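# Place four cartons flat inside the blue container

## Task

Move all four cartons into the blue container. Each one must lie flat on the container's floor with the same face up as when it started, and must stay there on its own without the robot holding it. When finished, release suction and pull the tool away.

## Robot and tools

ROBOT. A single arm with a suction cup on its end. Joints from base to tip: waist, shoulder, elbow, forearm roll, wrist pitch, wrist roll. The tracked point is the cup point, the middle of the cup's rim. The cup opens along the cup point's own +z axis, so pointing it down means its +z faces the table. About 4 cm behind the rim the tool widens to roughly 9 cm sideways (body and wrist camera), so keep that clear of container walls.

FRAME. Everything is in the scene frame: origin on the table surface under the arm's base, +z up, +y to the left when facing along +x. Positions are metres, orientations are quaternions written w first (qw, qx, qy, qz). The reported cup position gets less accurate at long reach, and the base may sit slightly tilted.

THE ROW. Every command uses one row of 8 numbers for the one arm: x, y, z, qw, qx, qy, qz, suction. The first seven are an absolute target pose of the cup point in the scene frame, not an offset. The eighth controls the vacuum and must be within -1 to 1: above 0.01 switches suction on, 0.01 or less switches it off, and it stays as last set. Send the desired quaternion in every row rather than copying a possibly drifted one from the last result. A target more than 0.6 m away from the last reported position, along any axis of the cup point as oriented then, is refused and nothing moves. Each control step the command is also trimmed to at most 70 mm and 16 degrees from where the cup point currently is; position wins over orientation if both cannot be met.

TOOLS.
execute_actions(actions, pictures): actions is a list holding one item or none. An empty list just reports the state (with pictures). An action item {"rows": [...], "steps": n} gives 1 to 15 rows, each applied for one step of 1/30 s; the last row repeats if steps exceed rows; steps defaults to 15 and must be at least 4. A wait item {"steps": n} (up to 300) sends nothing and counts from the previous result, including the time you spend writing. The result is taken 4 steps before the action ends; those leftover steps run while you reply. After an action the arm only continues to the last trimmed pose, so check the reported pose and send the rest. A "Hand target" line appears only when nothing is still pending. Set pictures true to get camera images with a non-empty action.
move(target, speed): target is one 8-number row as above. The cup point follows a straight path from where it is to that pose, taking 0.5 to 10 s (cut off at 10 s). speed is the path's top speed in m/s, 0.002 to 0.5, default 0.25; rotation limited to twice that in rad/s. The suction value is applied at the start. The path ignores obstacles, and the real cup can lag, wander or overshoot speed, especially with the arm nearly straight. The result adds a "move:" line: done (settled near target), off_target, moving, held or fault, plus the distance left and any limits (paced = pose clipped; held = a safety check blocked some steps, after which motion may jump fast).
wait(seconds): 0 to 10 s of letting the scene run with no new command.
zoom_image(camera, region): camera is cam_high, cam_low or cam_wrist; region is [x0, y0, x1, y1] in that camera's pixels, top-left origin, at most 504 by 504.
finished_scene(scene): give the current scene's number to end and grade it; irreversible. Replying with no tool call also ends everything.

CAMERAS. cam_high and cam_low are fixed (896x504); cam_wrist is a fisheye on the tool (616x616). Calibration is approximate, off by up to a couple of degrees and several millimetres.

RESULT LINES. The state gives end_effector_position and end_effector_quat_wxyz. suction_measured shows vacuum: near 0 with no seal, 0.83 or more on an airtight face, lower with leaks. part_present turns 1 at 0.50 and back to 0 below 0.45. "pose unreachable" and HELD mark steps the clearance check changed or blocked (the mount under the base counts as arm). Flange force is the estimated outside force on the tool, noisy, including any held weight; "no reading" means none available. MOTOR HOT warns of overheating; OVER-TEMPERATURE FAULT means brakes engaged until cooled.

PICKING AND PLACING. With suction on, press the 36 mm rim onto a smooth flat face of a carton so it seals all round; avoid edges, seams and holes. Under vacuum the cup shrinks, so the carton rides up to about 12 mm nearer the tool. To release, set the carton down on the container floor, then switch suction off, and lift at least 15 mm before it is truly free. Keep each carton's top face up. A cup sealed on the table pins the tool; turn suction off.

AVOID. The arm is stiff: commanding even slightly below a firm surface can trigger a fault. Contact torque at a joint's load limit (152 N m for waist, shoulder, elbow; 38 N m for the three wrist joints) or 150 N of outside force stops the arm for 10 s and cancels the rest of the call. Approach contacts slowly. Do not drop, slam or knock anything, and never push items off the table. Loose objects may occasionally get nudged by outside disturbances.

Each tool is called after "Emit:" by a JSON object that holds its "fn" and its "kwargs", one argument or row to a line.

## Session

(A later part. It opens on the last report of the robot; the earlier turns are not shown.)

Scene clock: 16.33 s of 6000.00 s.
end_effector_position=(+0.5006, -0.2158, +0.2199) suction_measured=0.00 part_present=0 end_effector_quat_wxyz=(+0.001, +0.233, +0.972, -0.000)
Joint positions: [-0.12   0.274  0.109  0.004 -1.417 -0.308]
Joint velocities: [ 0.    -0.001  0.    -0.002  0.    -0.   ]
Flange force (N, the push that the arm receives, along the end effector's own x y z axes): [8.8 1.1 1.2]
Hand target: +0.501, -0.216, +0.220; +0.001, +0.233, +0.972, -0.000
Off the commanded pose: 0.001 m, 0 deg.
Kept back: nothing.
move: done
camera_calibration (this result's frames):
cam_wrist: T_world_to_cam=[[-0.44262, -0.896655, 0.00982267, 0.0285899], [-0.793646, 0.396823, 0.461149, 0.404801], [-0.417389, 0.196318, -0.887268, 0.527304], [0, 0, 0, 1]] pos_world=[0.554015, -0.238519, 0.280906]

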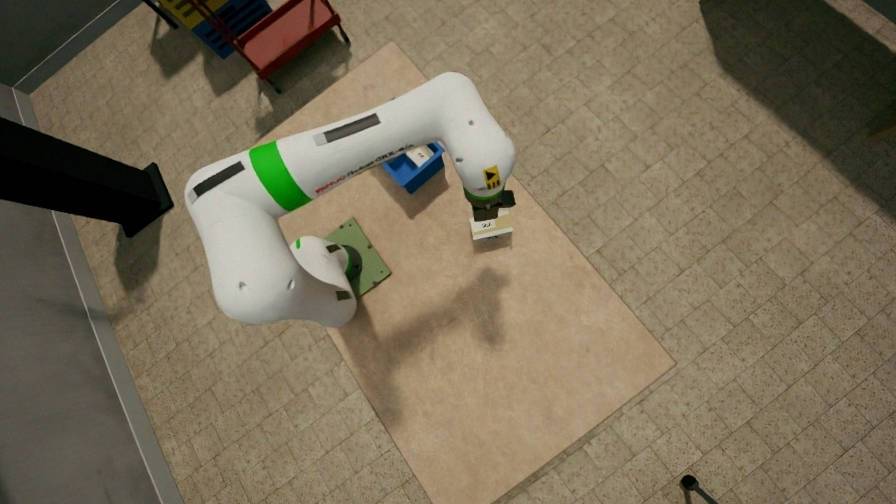

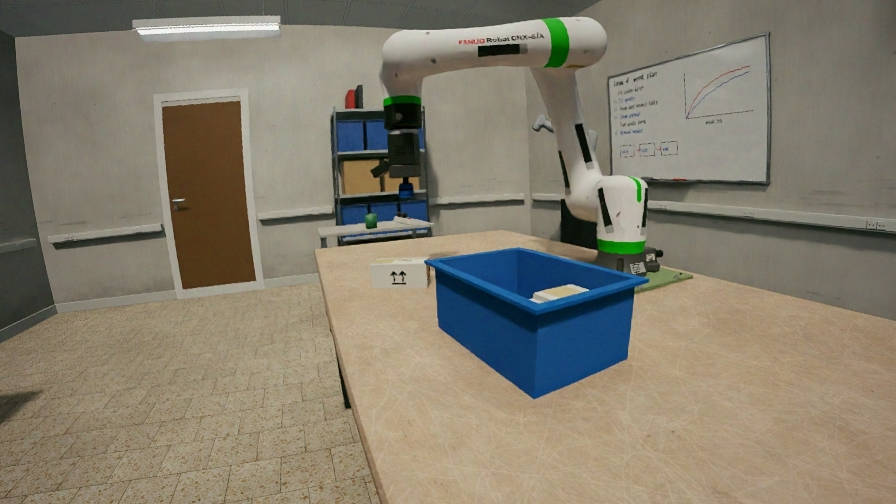

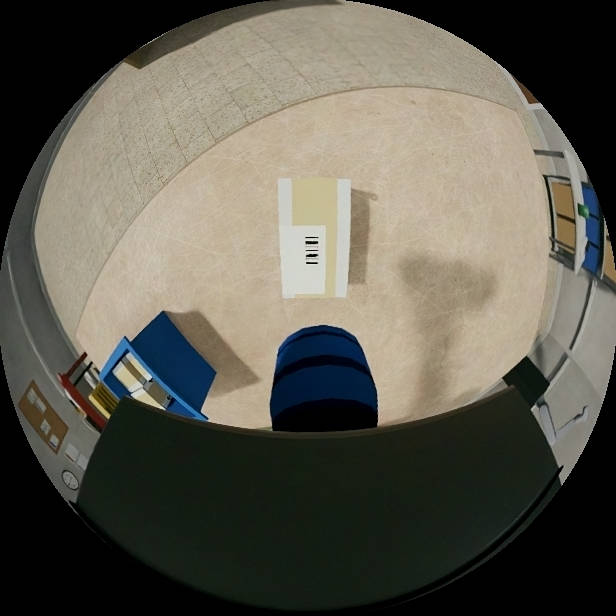

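Emit:
{"fn": "move", "kwargs": {
  "target": [0.506,-0.238,0.075,0,0.233,0.972,0,1]
}}

Emit:
{"fn": "execute_actions", "kwargs": {
  "actions": [
    {"rows":[[0.506,-0.238,0.073,0,0.233,0.972,0,1],[0.506,-0.238,0.071,0,0.233,0.972,0,1],[0.506,-0.238,0.069,0,0.233,0.972,0,1],[0.506,-0.238,0.068,0,0.233,0.972,0,1],[0.506,-0.238,0.067,0,0.233,0.972,0,1],[0.506,-0.238,0.066,0,0.233,0.972,0,1]],"steps":15}
  ]
}}

Emit:
{"fn": "execute_actions", "kwargs": {
  "actions": [
    {"rows":[[0.506,-0.238,0.065,0,0.233,0.972,0,1],[0.506,-0.238,0.064,0,0.233,0.972,0,1],[0.506,-0.238,0.063,0,0.233,0.972,0,1],[0.506,-0.238,0.062,0,0.233,0.972,0,1],[0.506,-0.238,0.061,0,0.233,0.972,0,1]],"steps":15}
  ]
}}

Scene clock: 17.53 s of 6000.00 s.
end_effector_position=(+0.5059, -0.2381, +0.0750) suction_measured=0.00 part_present=0 end_effector_quat_wxyz=(+0.000, +0.234, +0.972, -0.000)
Joint positions: [-0.16   0.415 -0.058  0.005 -1.11  -0.271]
Joint velocities: [-0.001  0.001  0.001  0.     0.     0.   ]
Flange force (N, the push that the arm receives, along the end effector's own x y z axes): [10.3 1.3 -1.1]
Hand target: +0.506, -0.238, +0.075; +0.000, +0.234, +0.972, -0.000
Off the commanded pose: 0.000 m, 0 deg.
Kept back: nothing.
move: done
camera_calibration (this result's frames):
cam_wrist: T_world_to_cam=[[-0.443582, -0.896175, 0.0102435, 0.0128787], [-0.792229, 0.397425, 0.463063, 0.484049], [-0.419056, 0.197291, -0.886266, 0.406329], [0, 0, 0, 1]] pos_world=[0.559465, -0.260997, 0.135839]

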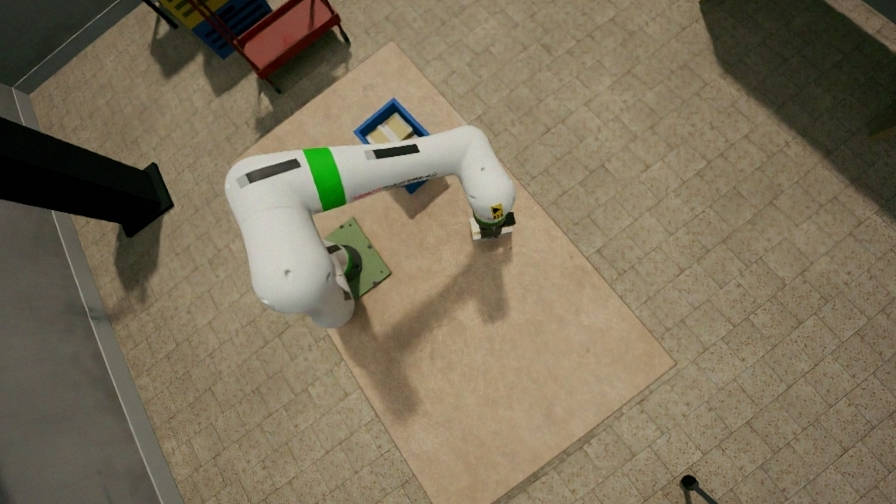

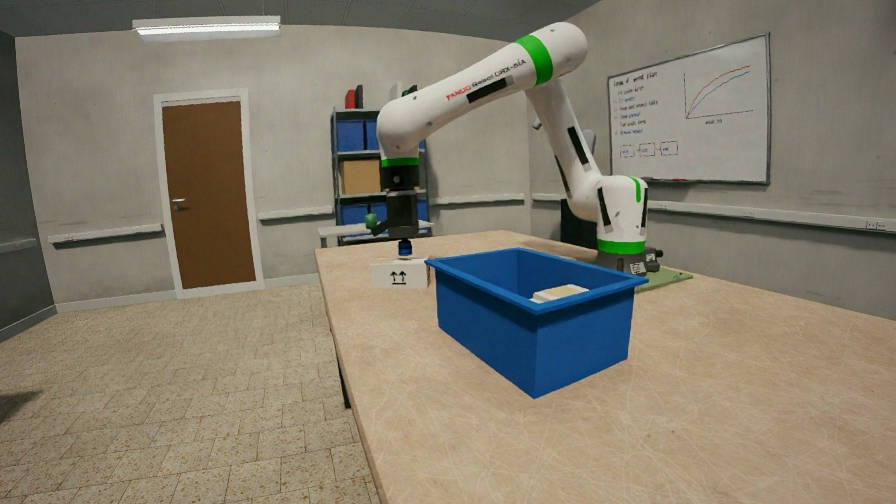

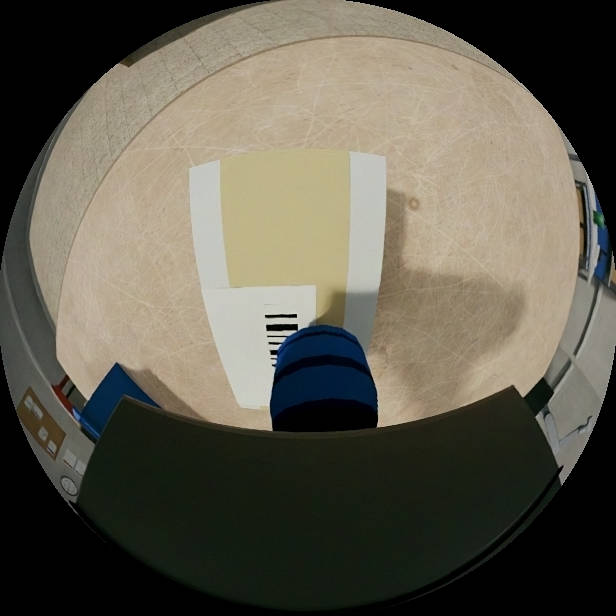

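Scene clock: 17.90 s of 6000.00 s.
end_effector_position=(+0.5060, -0.2380, +0.0660) suction_measured=0.00 part_present=0 end_effector_quat_wxyz=(+0.000, +0.233, +0.972, +0.000)
Joint positions: [-0.16   0.426 -0.067  0.004 -1.092 -0.27 ]
Joint velocities: [0.    0.002 0.001 0.    0.    0.   ]
Flange force (N, the push that the arm receives, along the end effector's own x y z axes): [8.1 0.8 -1.6]
Steps of this call (steps 1 to 11: the first 11 steps of this action). Readings (end_effector_position | what the end effector reports):
1: (+0.5060, -0.2381, +0.0750) | suction_measured=0.00 part_present=0
2: (+0.5062, -0.2382, +0.0742) | suction_measured=0.00 part_present=0
4: (+0.5060, -0.2381, +0.0704) | suction_measured=0.00 part_present=0
8: (+0.5060, -0.2380, +0.0660) | suction_measured=0.00 part_present=0
11: the state above

Scene clock: 18.40 s of 6000.00 s.
end_effector_position=(+0.5060, -0.2380, +0.0610) suction_measured=0.69 part_present=1 end_effector_quat_wxyz=(-0.000, +0.233, +0.972, +0.000)
Joint positions: [-0.16   0.431 -0.072  0.004 -1.081 -0.27 ]
Joint velocities: [-0.     0.001  0.001  0.001  0.    -0.   ]
Flange force (N, the push that the arm receives, along the end effector's own x y z axes): [12.9 1.3 4.0]
Off your previous action's commanded pose: 0.000 m, 0 deg at its last step (step 4 of this call).
Steps of this call (steps 1 to 4: the last 4 steps of your previous action; steps 5 to 15: the first 11 steps of this action). Readings (end_effector_position | what the end effector reports):
5: (+0.5060, -0.2380, +0.0660) | suction_measured=0.00 part_present=0
6: (+0.5061, -0.2380, +0.0655) | suction_measured=0.00 part_present=0
8: (+0.5060, -0.2380, +0.0635) | suction_measured=0.00 part_present=0
12: (+0.5060, -0.2380, +0.0610) | suction_measured=0.34 part_present=0
15: the state above

Emit:
{"fn": "move", "kwargs": {
  "target": [0.506,-0.238,0.22,0,0.233,0.972,0,1],
  "speed": 0.2
}}

Emit:
{"fn": "move", "kwargs": {
  "target": [0.421,0.134,0.22,0,-0.722,0.692,0,1],
  "speed": 0.35
}}

Emit:
{"fn": "move", "kwargs": {
  "target": [0.421,0.134,0.125,0,-0.722,0.692,0,1],
  "speed": 0.05
}}

Scene clock: 40.07 s of 6000.00 s.
end_effector_position=(+0.5061, -0.2378, +0.2202) suction_measured=0.93 part_present=1 end_effector_quat_wxyz=(+0.000, +0.233, +0.973, +0.000)
Joint positions: [-0.159  0.311  0.156  0.004 -1.43  -0.269]
Joint velocities: [-0.     0.003  0.002  0.001 -0.001  0.   ]
Flange force (N, the push that the arm receives, along the end effector's own x y z axes): [8.2 0.9 4.4]
Hand target: +0.506, -0.238, +0.220; -0.000, +0.233, +0.973, +0.000
Off your previous action's commanded pose: 0.000 m, 0 deg at its last step (step 4 of this call).
Off the commanded pose: 0.000 m, 0 deg.
Kept back: nothing.
After step 90, 17.50 s passed at rest.
move: done
camera_calibration (this result's frames):
cam_wrist: T_world_to_cam=[[-0.441918, -0.897006, 0.00945983, 0.010843], [-0.793092, 0.395608, 0.463141, 0.416765], [-0.419183, 0.197168, -0.886234, 0.535095], [0, 0, 0, 1]] pos_world=[0.559628, -0.260653, 0.281096]

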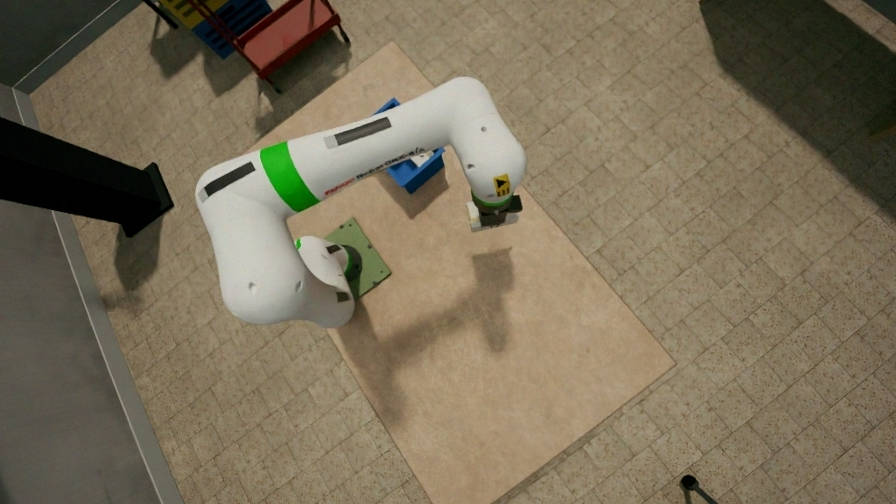

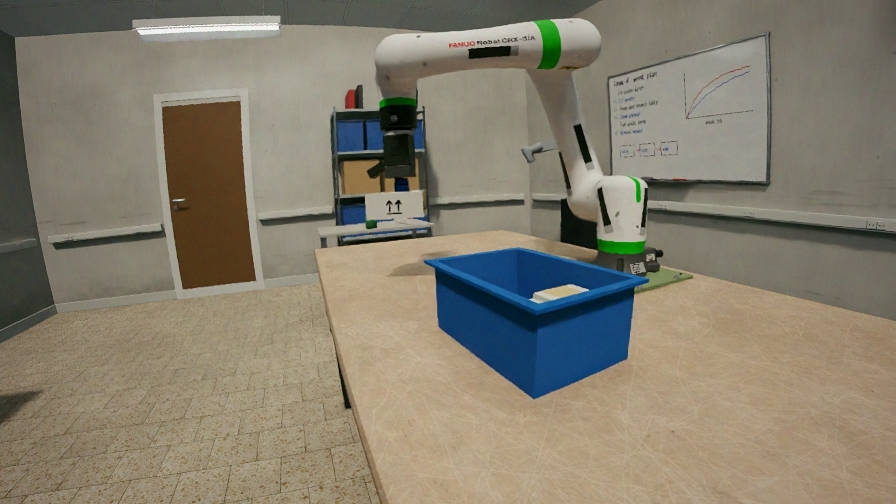

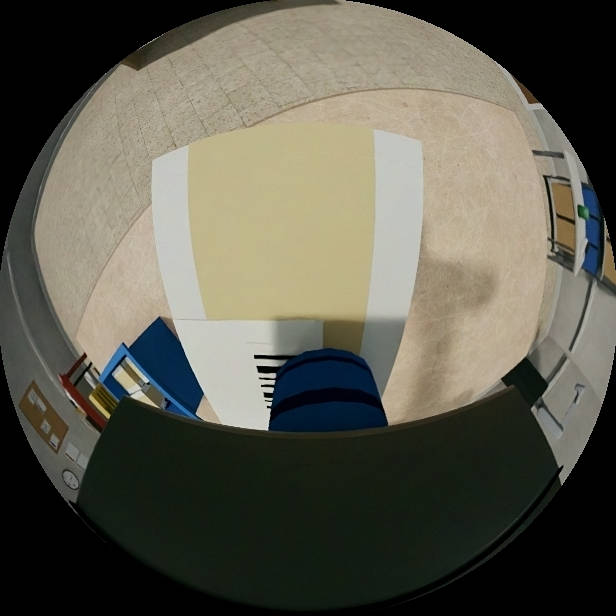

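Scene clock: 43.43 s of 6000.00 s.
end_effector_position=(+0.4203, +0.1349, +0.2202) suction_measured=0.93 part_present=1 end_effector_quat_wxyz=(+0.000, +0.722, -0.692, -0.001)
Joint positions: [ 0.642  0.02  -0.175 -0.01  -1.39   1.016]
Joint velocities: [ 0.     0.001  0.    -0.     0.     0.001]
Flange force (N, the push that the arm receives, along the end effector's own x y z axes): [-0.4 8.7 4.7]
Hand target: +0.420, +0.135, +0.220; +0.000, +0.722, -0.692, -0.001
Off the commanded pose: 0.001 m, 0 deg.
Kept back: nothing.
move: done
camera_calibration (this result's frames):
cam_wrist: T_world_to_cam=[[0.998516, 0.053944, 0.00753256, -0.426022], [0.0443608, -0.885668, 0.462195, 0.0223271], [0.031604, -0.461175, -0.886746, 0.325081], [0, 0, 0, 1]] pos_world=[0.414125, 0.192675, 0.281154]

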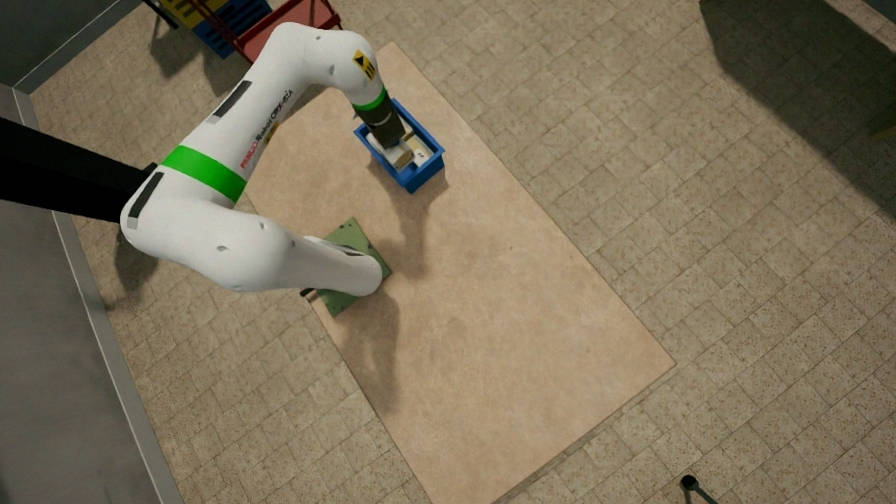

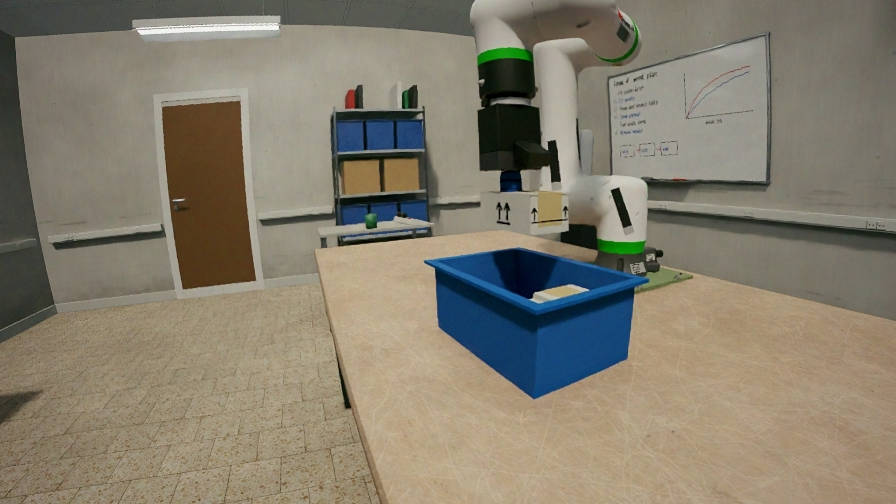

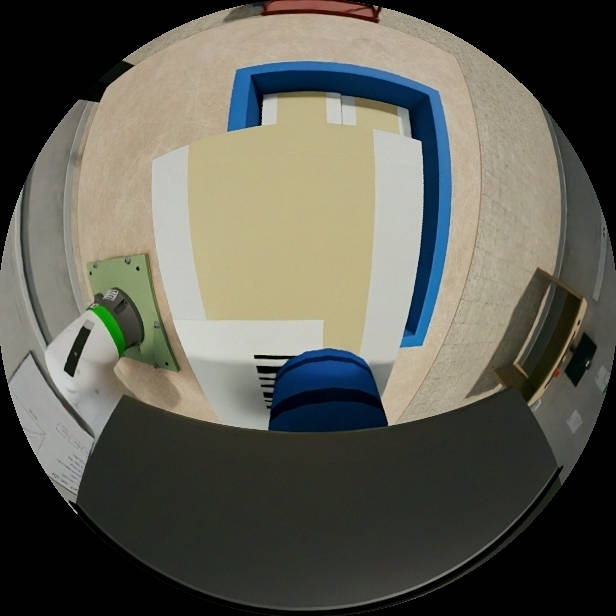

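Scene clock: 45.60 s of 6000.00 s.
end_effector_position=(+0.4210, +0.1339, +0.1250) suction_measured=0.93 part_present=1 end_effector_quat_wxyz=(+0.000, +0.722, -0.692, +0.000)
Joint positions: [ 0.642  0.09  -0.335 -0.007 -1.158  1.016]
Joint velocities: [-0.    -0.    -0.002 -0.    -0.001  0.   ]
Flange force (N, the push that the arm receives, along the end effector's own x y z axes): [0.6 8.0 4.3]
Hand target: +0.421, +0.134, +0.125; +0.000, +0.722, -0.692, +0.000
Off the commanded pose: 0.000 m, 0 deg.
Kept back: nothing.
move: done
camera_calibration (this result's frames):
cam_wrist: T_world_to_cam=[[0.998512, 0.0536045, 0.0100421, -0.426202], [0.0428522, -0.885057, 0.463507, 0.0658808], [0.0337339, -0.462387, -0.886036, 0.239321], [0, 0, 0, 1]] pos_world=[0.414671, 0.191813, 0.185791]

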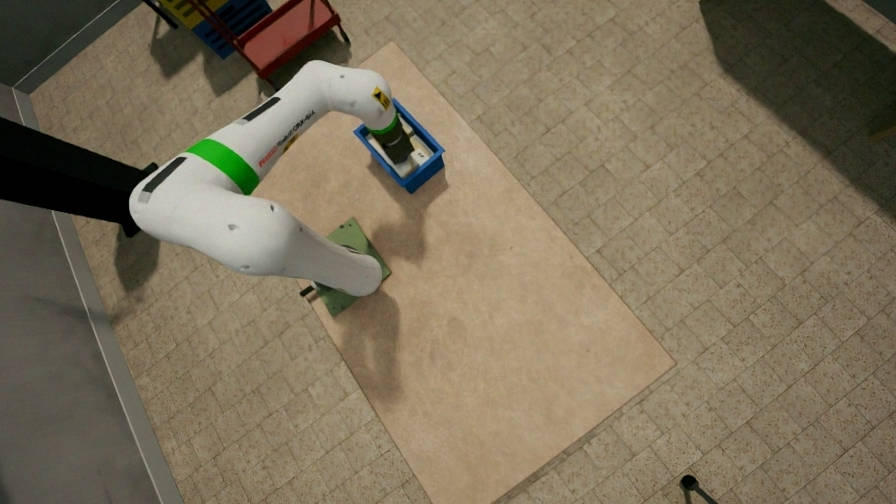

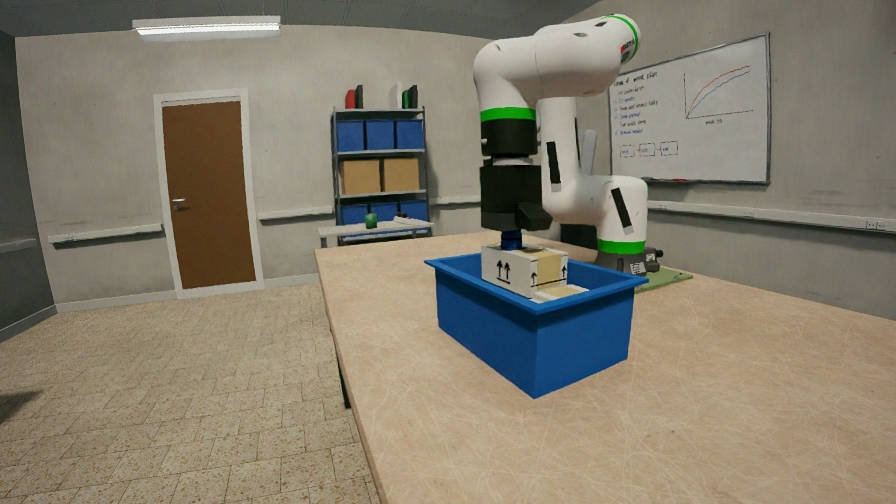

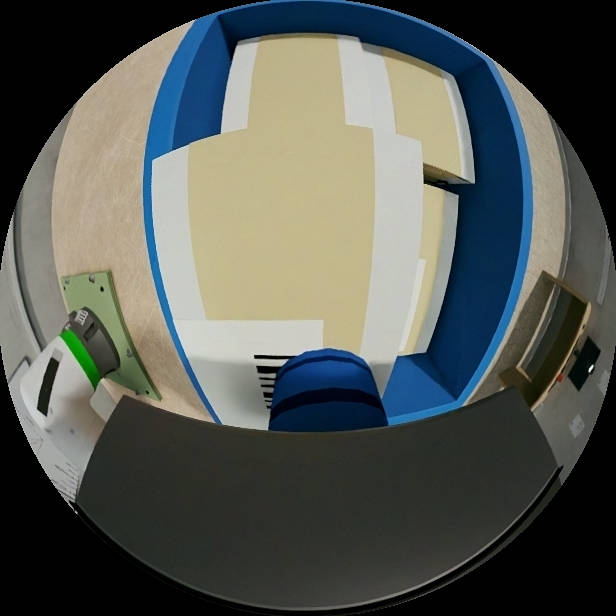

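Emit:
{"fn": "move", "kwargs": {
  "target": [0.417,0.134,0.123,0,-0.722,0.692,0,1],
  "speed": 0.02
}}

Emit:
{"fn": "move", "kwargs": {
  "target": [0.417,0.134,0.085,0,-0.722,0.692,0,1],
  "speed": 0.015
}}

Scene clock: 46.53 s of 6000.00 s.
end_effector_position=(+0.4170, +0.1340, +0.1230) suction_measured=0.93 part_present=1 end_effector_quat_wxyz=(+0.000, +0.722, -0.692, -0.000)
Joint positions: [ 0.648  0.083 -0.348 -0.008 -1.153  1.011]
Joint velocities: [-0.     0.002  0.002 -0.001  0.001 -0.   ]
Flange force (N, the push that the arm receives, along the end effector's own x y z axes): [-0.5 8.6 3.5]
Hand target: +0.417, +0.134, +0.123; +0.000, +0.722, -0.692, -0.000
Off the commanded pose: 0.000 m, 0 deg.
Kept back: nothing.
move: done
camera_calibration (this result's frames):
cam_wrist: T_world_to_cam=[[0.998485, 0.0541235, 0.00988425, -0.422198], [0.0433915, -0.885116, 0.463343, 0.0668314], [0.0338264, -0.462212, -0.886124, 0.237695], [0, 0, 0, 1]] pos_world=[0.410618, 0.19187, 0.183835]

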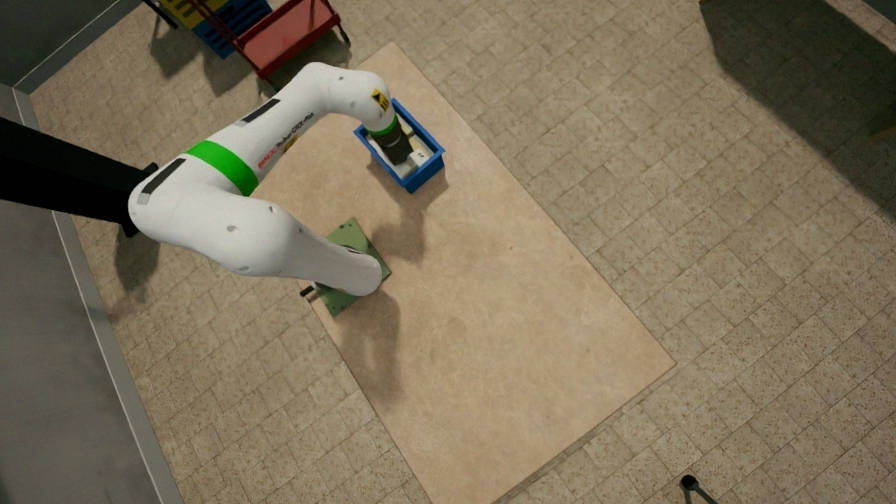

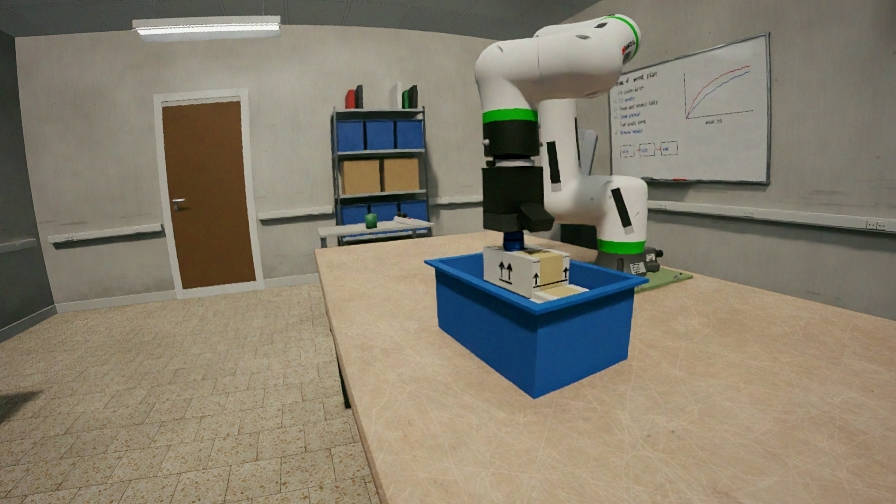

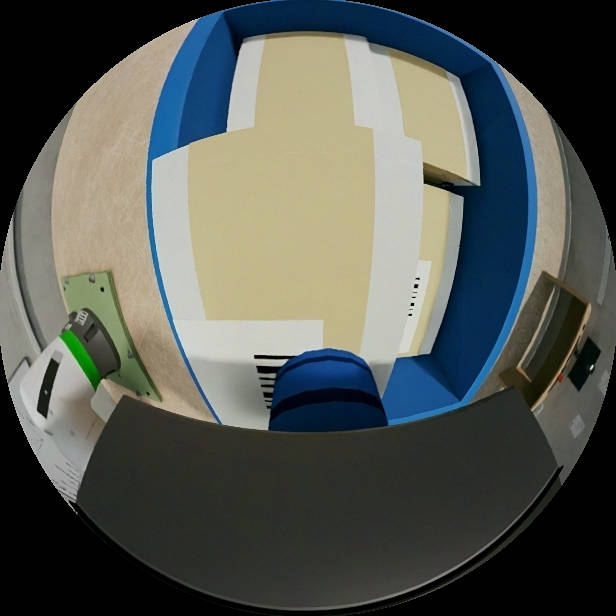

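Scene clock: 49.30 s of 6000.00 s.
end_effector_position=(+0.4170, +0.1340, +0.0850) suction_measured=0.93 part_present=1 end_effector_quat_wxyz=(+0.000, +0.722, -0.692, +0.000)
Joint positions: [ 0.648  0.127 -0.397 -0.008 -1.058  1.011]
Joint velocities: [ 0.001 -0.001  0.002 -0.001 -0.001 -0.   ]
Flange force (N, the push that the arm receives, along the end effector's own x y z axes): [0.2 8.0 2.3]
Hand target: +0.417, +0.134, +0.085; +0.000, +0.722, -0.692, +0.000
Off the commanded pose: 0.000 m, 0 deg.
Kept back: nothing.
move: done
camera_calibration (this result's frames):
cam_wrist: T_world_to_cam=[[0.998497, 0.0538893, 0.00997196, -0.421818], [0.0431404, -0.885089, 0.463419, 0.0845123], [0.0337994, -0.462292, -0.886083, 0.204], [0, 0, 0, 1]] pos_world=[0.410644, 0.19184, 0.145803]

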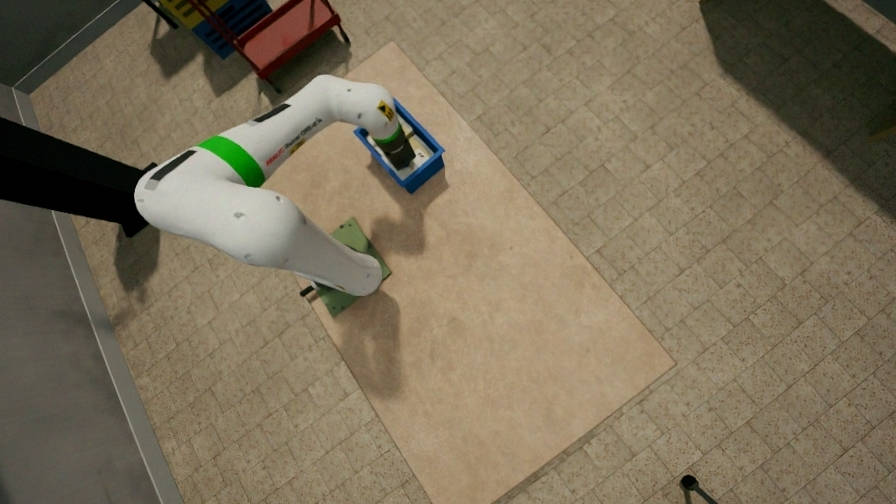

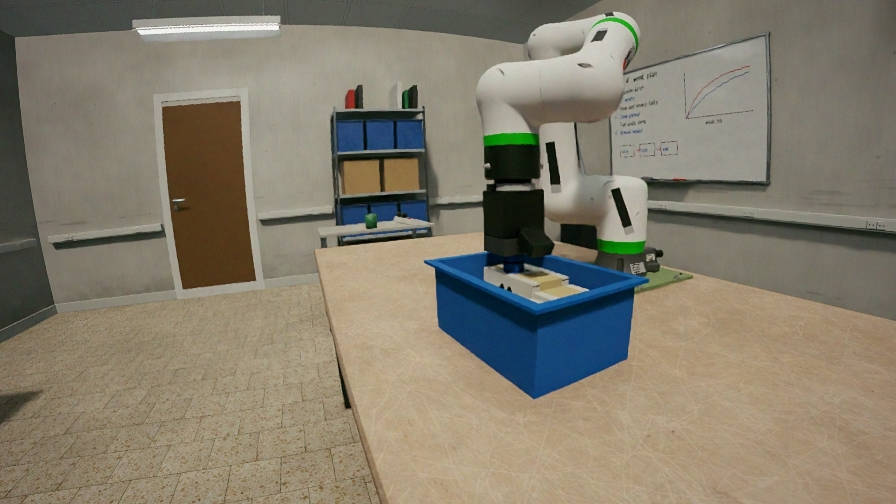

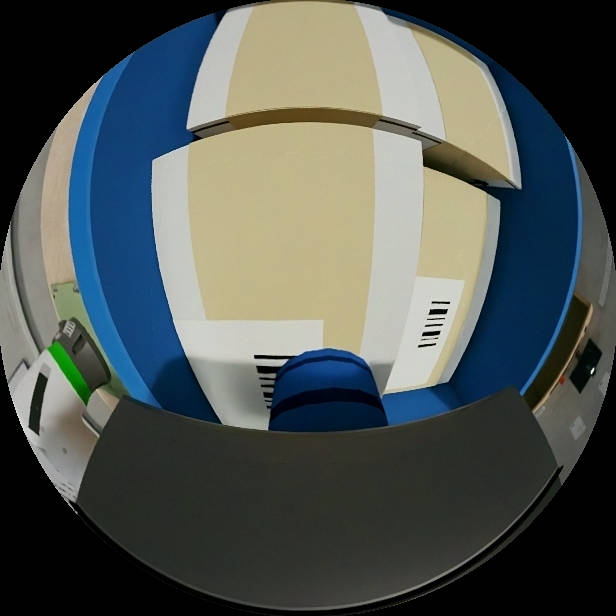

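Emit:
{"fn": "move", "kwargs": {
  "target": [0.422,0.140,0.075,0,-0.722,0.692,0,1],
  "speed": 0.01
}}

Emit:
{"fn": "move", "kwargs": {
  "target": [0.422,0.140,0.066,0,-0.722,0.692,0,1],
  "speed": 0.006
}}

Scene clock: 51.03 s of 6000.00 s.
end_effector_position=(+0.4220, +0.1400, +0.0750) suction_measured=0.93 part_present=1 end_effector_quat_wxyz=(+0.000, +0.722, -0.692, +0.000)
Joint positions: [ 0.653  0.156 -0.391 -0.008 -1.036  1.007]
Joint velocities: [-0.001 -0.     0.    -0.001 -0.001 -0.   ]
Flange force (N, the push that the arm receives, along the end effector's own x y z axes): [0.8 7.7 3.2]
Hand target: +0.422, +0.140, +0.075; +0.000, +0.722, -0.692, +0.000
Off the commanded pose: 0.000 m, 0 deg.
Kept back: nothing.
move: done
camera_calibration (this result's frames):
cam_wrist: T_world_to_cam=[[0.998487, 0.0540832, 0.0099159, -0.427042], [0.0433406, -0.88511, 0.463358, 0.0941802], [0.0338366, -0.462228, -0.886115, 0.197741], [0, 0, 0, 1]] pos_world=[0.415624, 0.197857, 0.135816]

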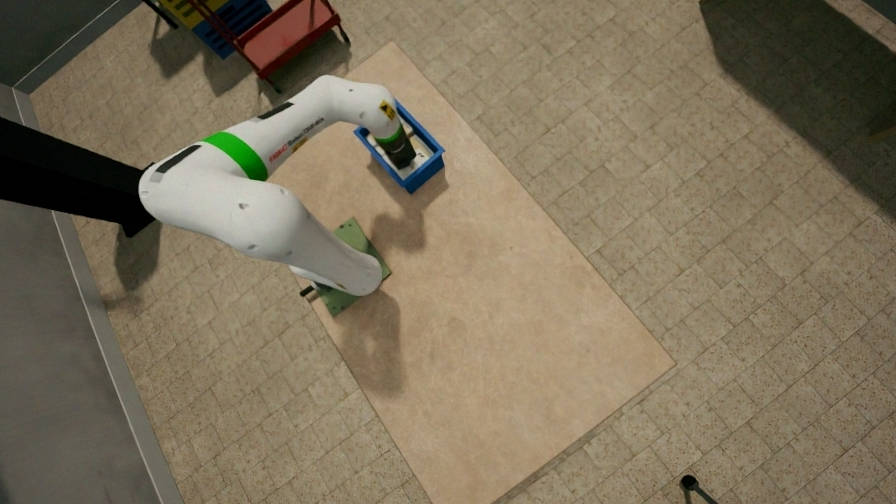

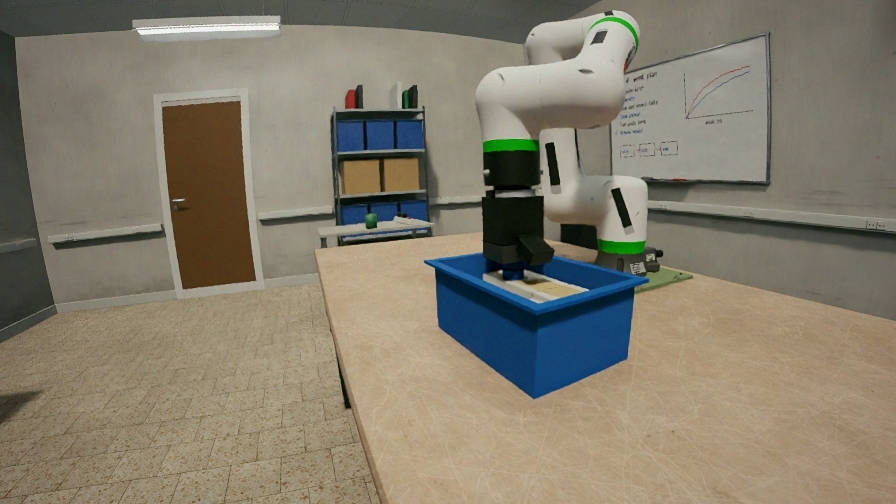

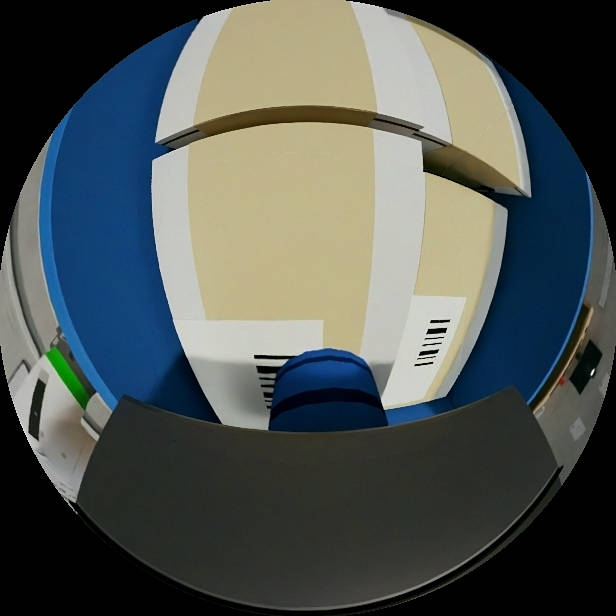

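Scene clock: 52.73 s of 6000.00 s.
end_effector_position=(+0.4220, +0.1400, +0.0660) suction_measured=0.93 part_present=1 end_effector_quat_wxyz=(+0.000, +0.722, -0.692, +0.000)
Joint positions: [ 0.654  0.169 -0.401 -0.008 -1.013  1.007]
Joint velocities: [-0.001 -0.     0.    -0.001 -0.001  0.   ]
Flange force (N, the push that the arm receives, along the end effector's own x y z axes): [0.8 6.7 2.9]
Hand target: +0.422, +0.140, +0.066; +0.000, +0.722, -0.692, +0.000
Off the commanded pose: 0.000 m, 0 deg.
Kept back: nothing.
move: done
camera_calibration (this result's frames):
cam_wrist: T_world_to_cam=[[0.998487, 0.0540888, 0.00993266, -0.426961], [0.0433375, -0.885107, 0.463366, 0.098345], [0.0338544, -0.462235, -0.886111, 0.189768], [0, 0, 0, 1]] pos_world=[0.415629, 0.197857, 0.126827]

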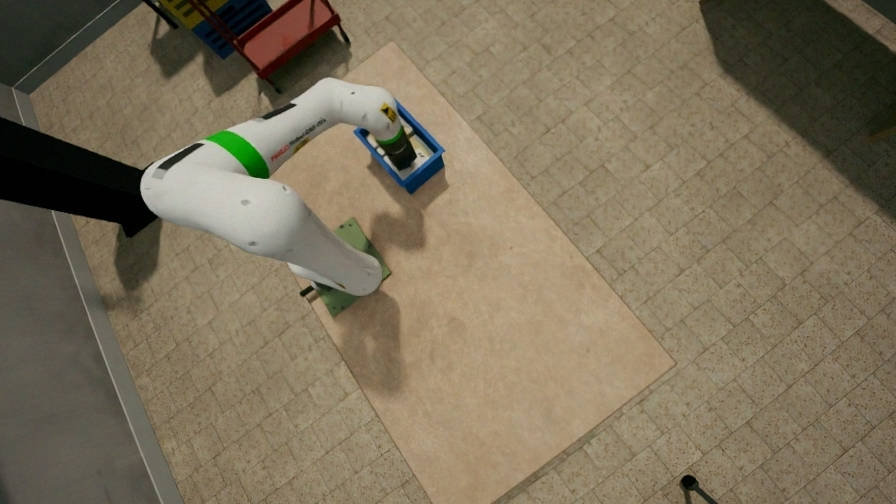

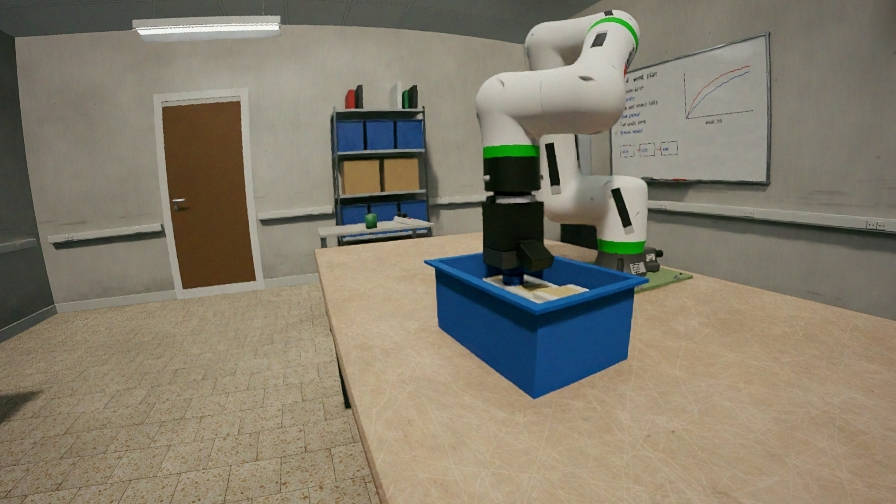

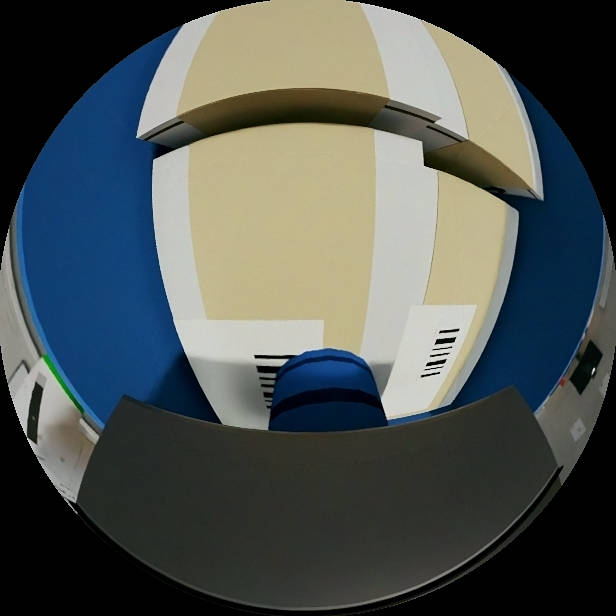

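Emit:
{"fn": "move", "kwargs": {
  "target": [0.4225,0.1405,0.0625,0,-0.722,0.692,0,1],
  "speed": 0.004
}}

Scene clock: 54.07 s of 6000.00 s.
end_effector_position=(+0.4225, +0.1405, +0.0625) suction_measured=0.93 part_present=1 end_effector_quat_wxyz=(+0.000, +0.722, -0.692, +0.000)
Joint positions: [ 0.654  0.175 -0.403 -0.009 -1.005  1.006]
Joint velocities: [ 0.001 -0.001  0.001 -0.    -0.001 -0.   ]
Flange force (N, the push that the arm receives, along the end effector's own x y z axes): [1.5 5.9 2.9]
Hand target: +0.423, +0.140, +0.062; +0.000, +0.722, -0.692, +0.000
Off the commanded pose: 0.000 m, 0 deg.
Kept back: nothing.
move: done
camera_calibration (this result's frames):
cam_wrist: T_world_to_cam=[[0.998485, 0.0541229, 0.00992056, -0.427454], [0.0433739, -0.885113, 0.46335, 0.100378], [0.0338586, -0.462218, -0.88612, 0.186883], [0, 0, 0, 1]] pos_world=[0.416125, 0.198362, 0.123331]

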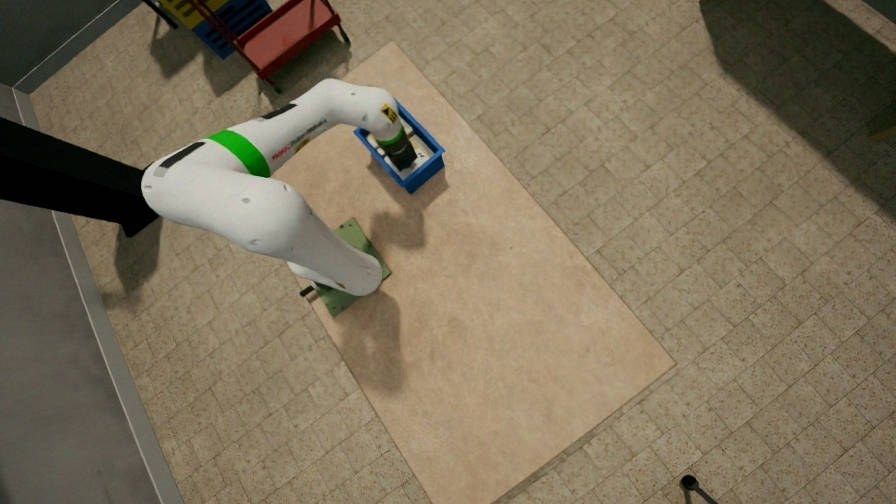

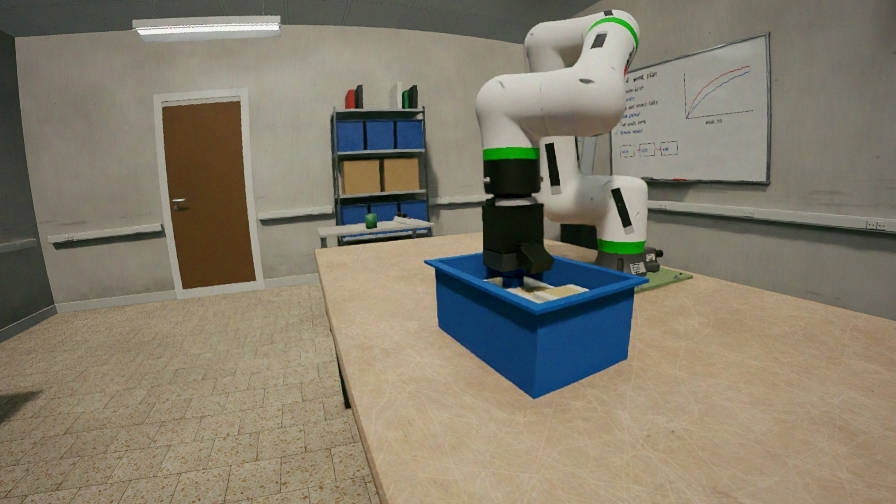

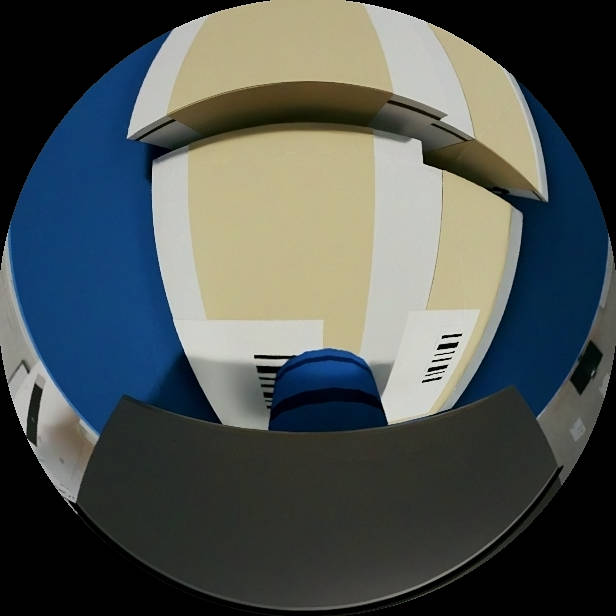

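Emit:
{"fn": "move", "kwargs": {
  "target": [0.4225,0.1405,0.060,0,-0.722,0.692,0,1],
  "speed": 0.004
}}

Scene clock: 55.13 s of 6000.00 s.
end_effector_position=(+0.4225, +0.1405, +0.0601) suction_measured=0.93 part_present=1 end_effector_quat_wxyz=(-0.000, +0.722, -0.692, +0.000)
Joint positions: [ 0.654  0.178 -0.406 -0.009 -0.998  1.006]
Joint velocities: [-0.     0.003  0.001 -0.002 -0.    -0.   ]
Flange force (N, the push that the arm receives, along the end effector's own x y z axes): [1.5 11.7 -48.1]
Hand target: +0.423, +0.140, +0.060; +0.000, +0.722, -0.692, +0.000
Off the commanded pose: 0.000 m, 0 deg.
Kept back: nothing.
move: done
camera_calibration (this result's frames):
cam_wrist: T_world_to_cam=[[0.998483, 0.0541205, 0.0101608, -0.427493], [0.0432651, -0.885178, 0.463236, 0.101569], [0.0340647, -0.462094, -0.886177, 0.184685], [0, 0, 0, 1]] pos_world=[0.416159, 0.198385, 0.120956]

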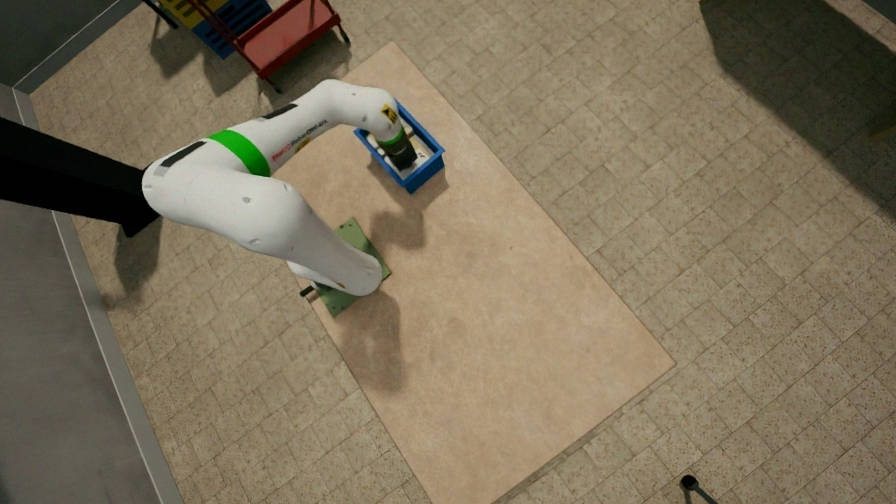

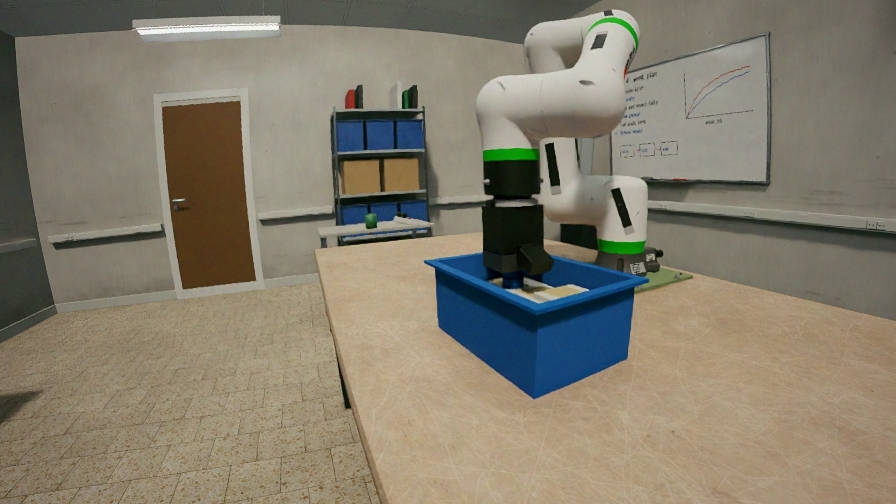

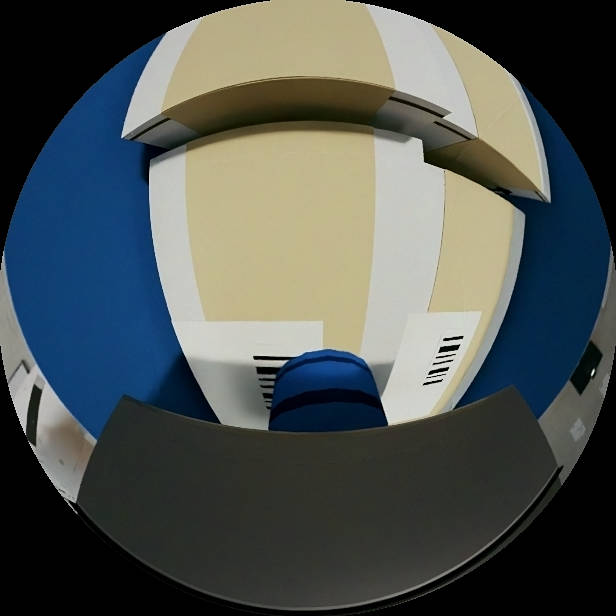

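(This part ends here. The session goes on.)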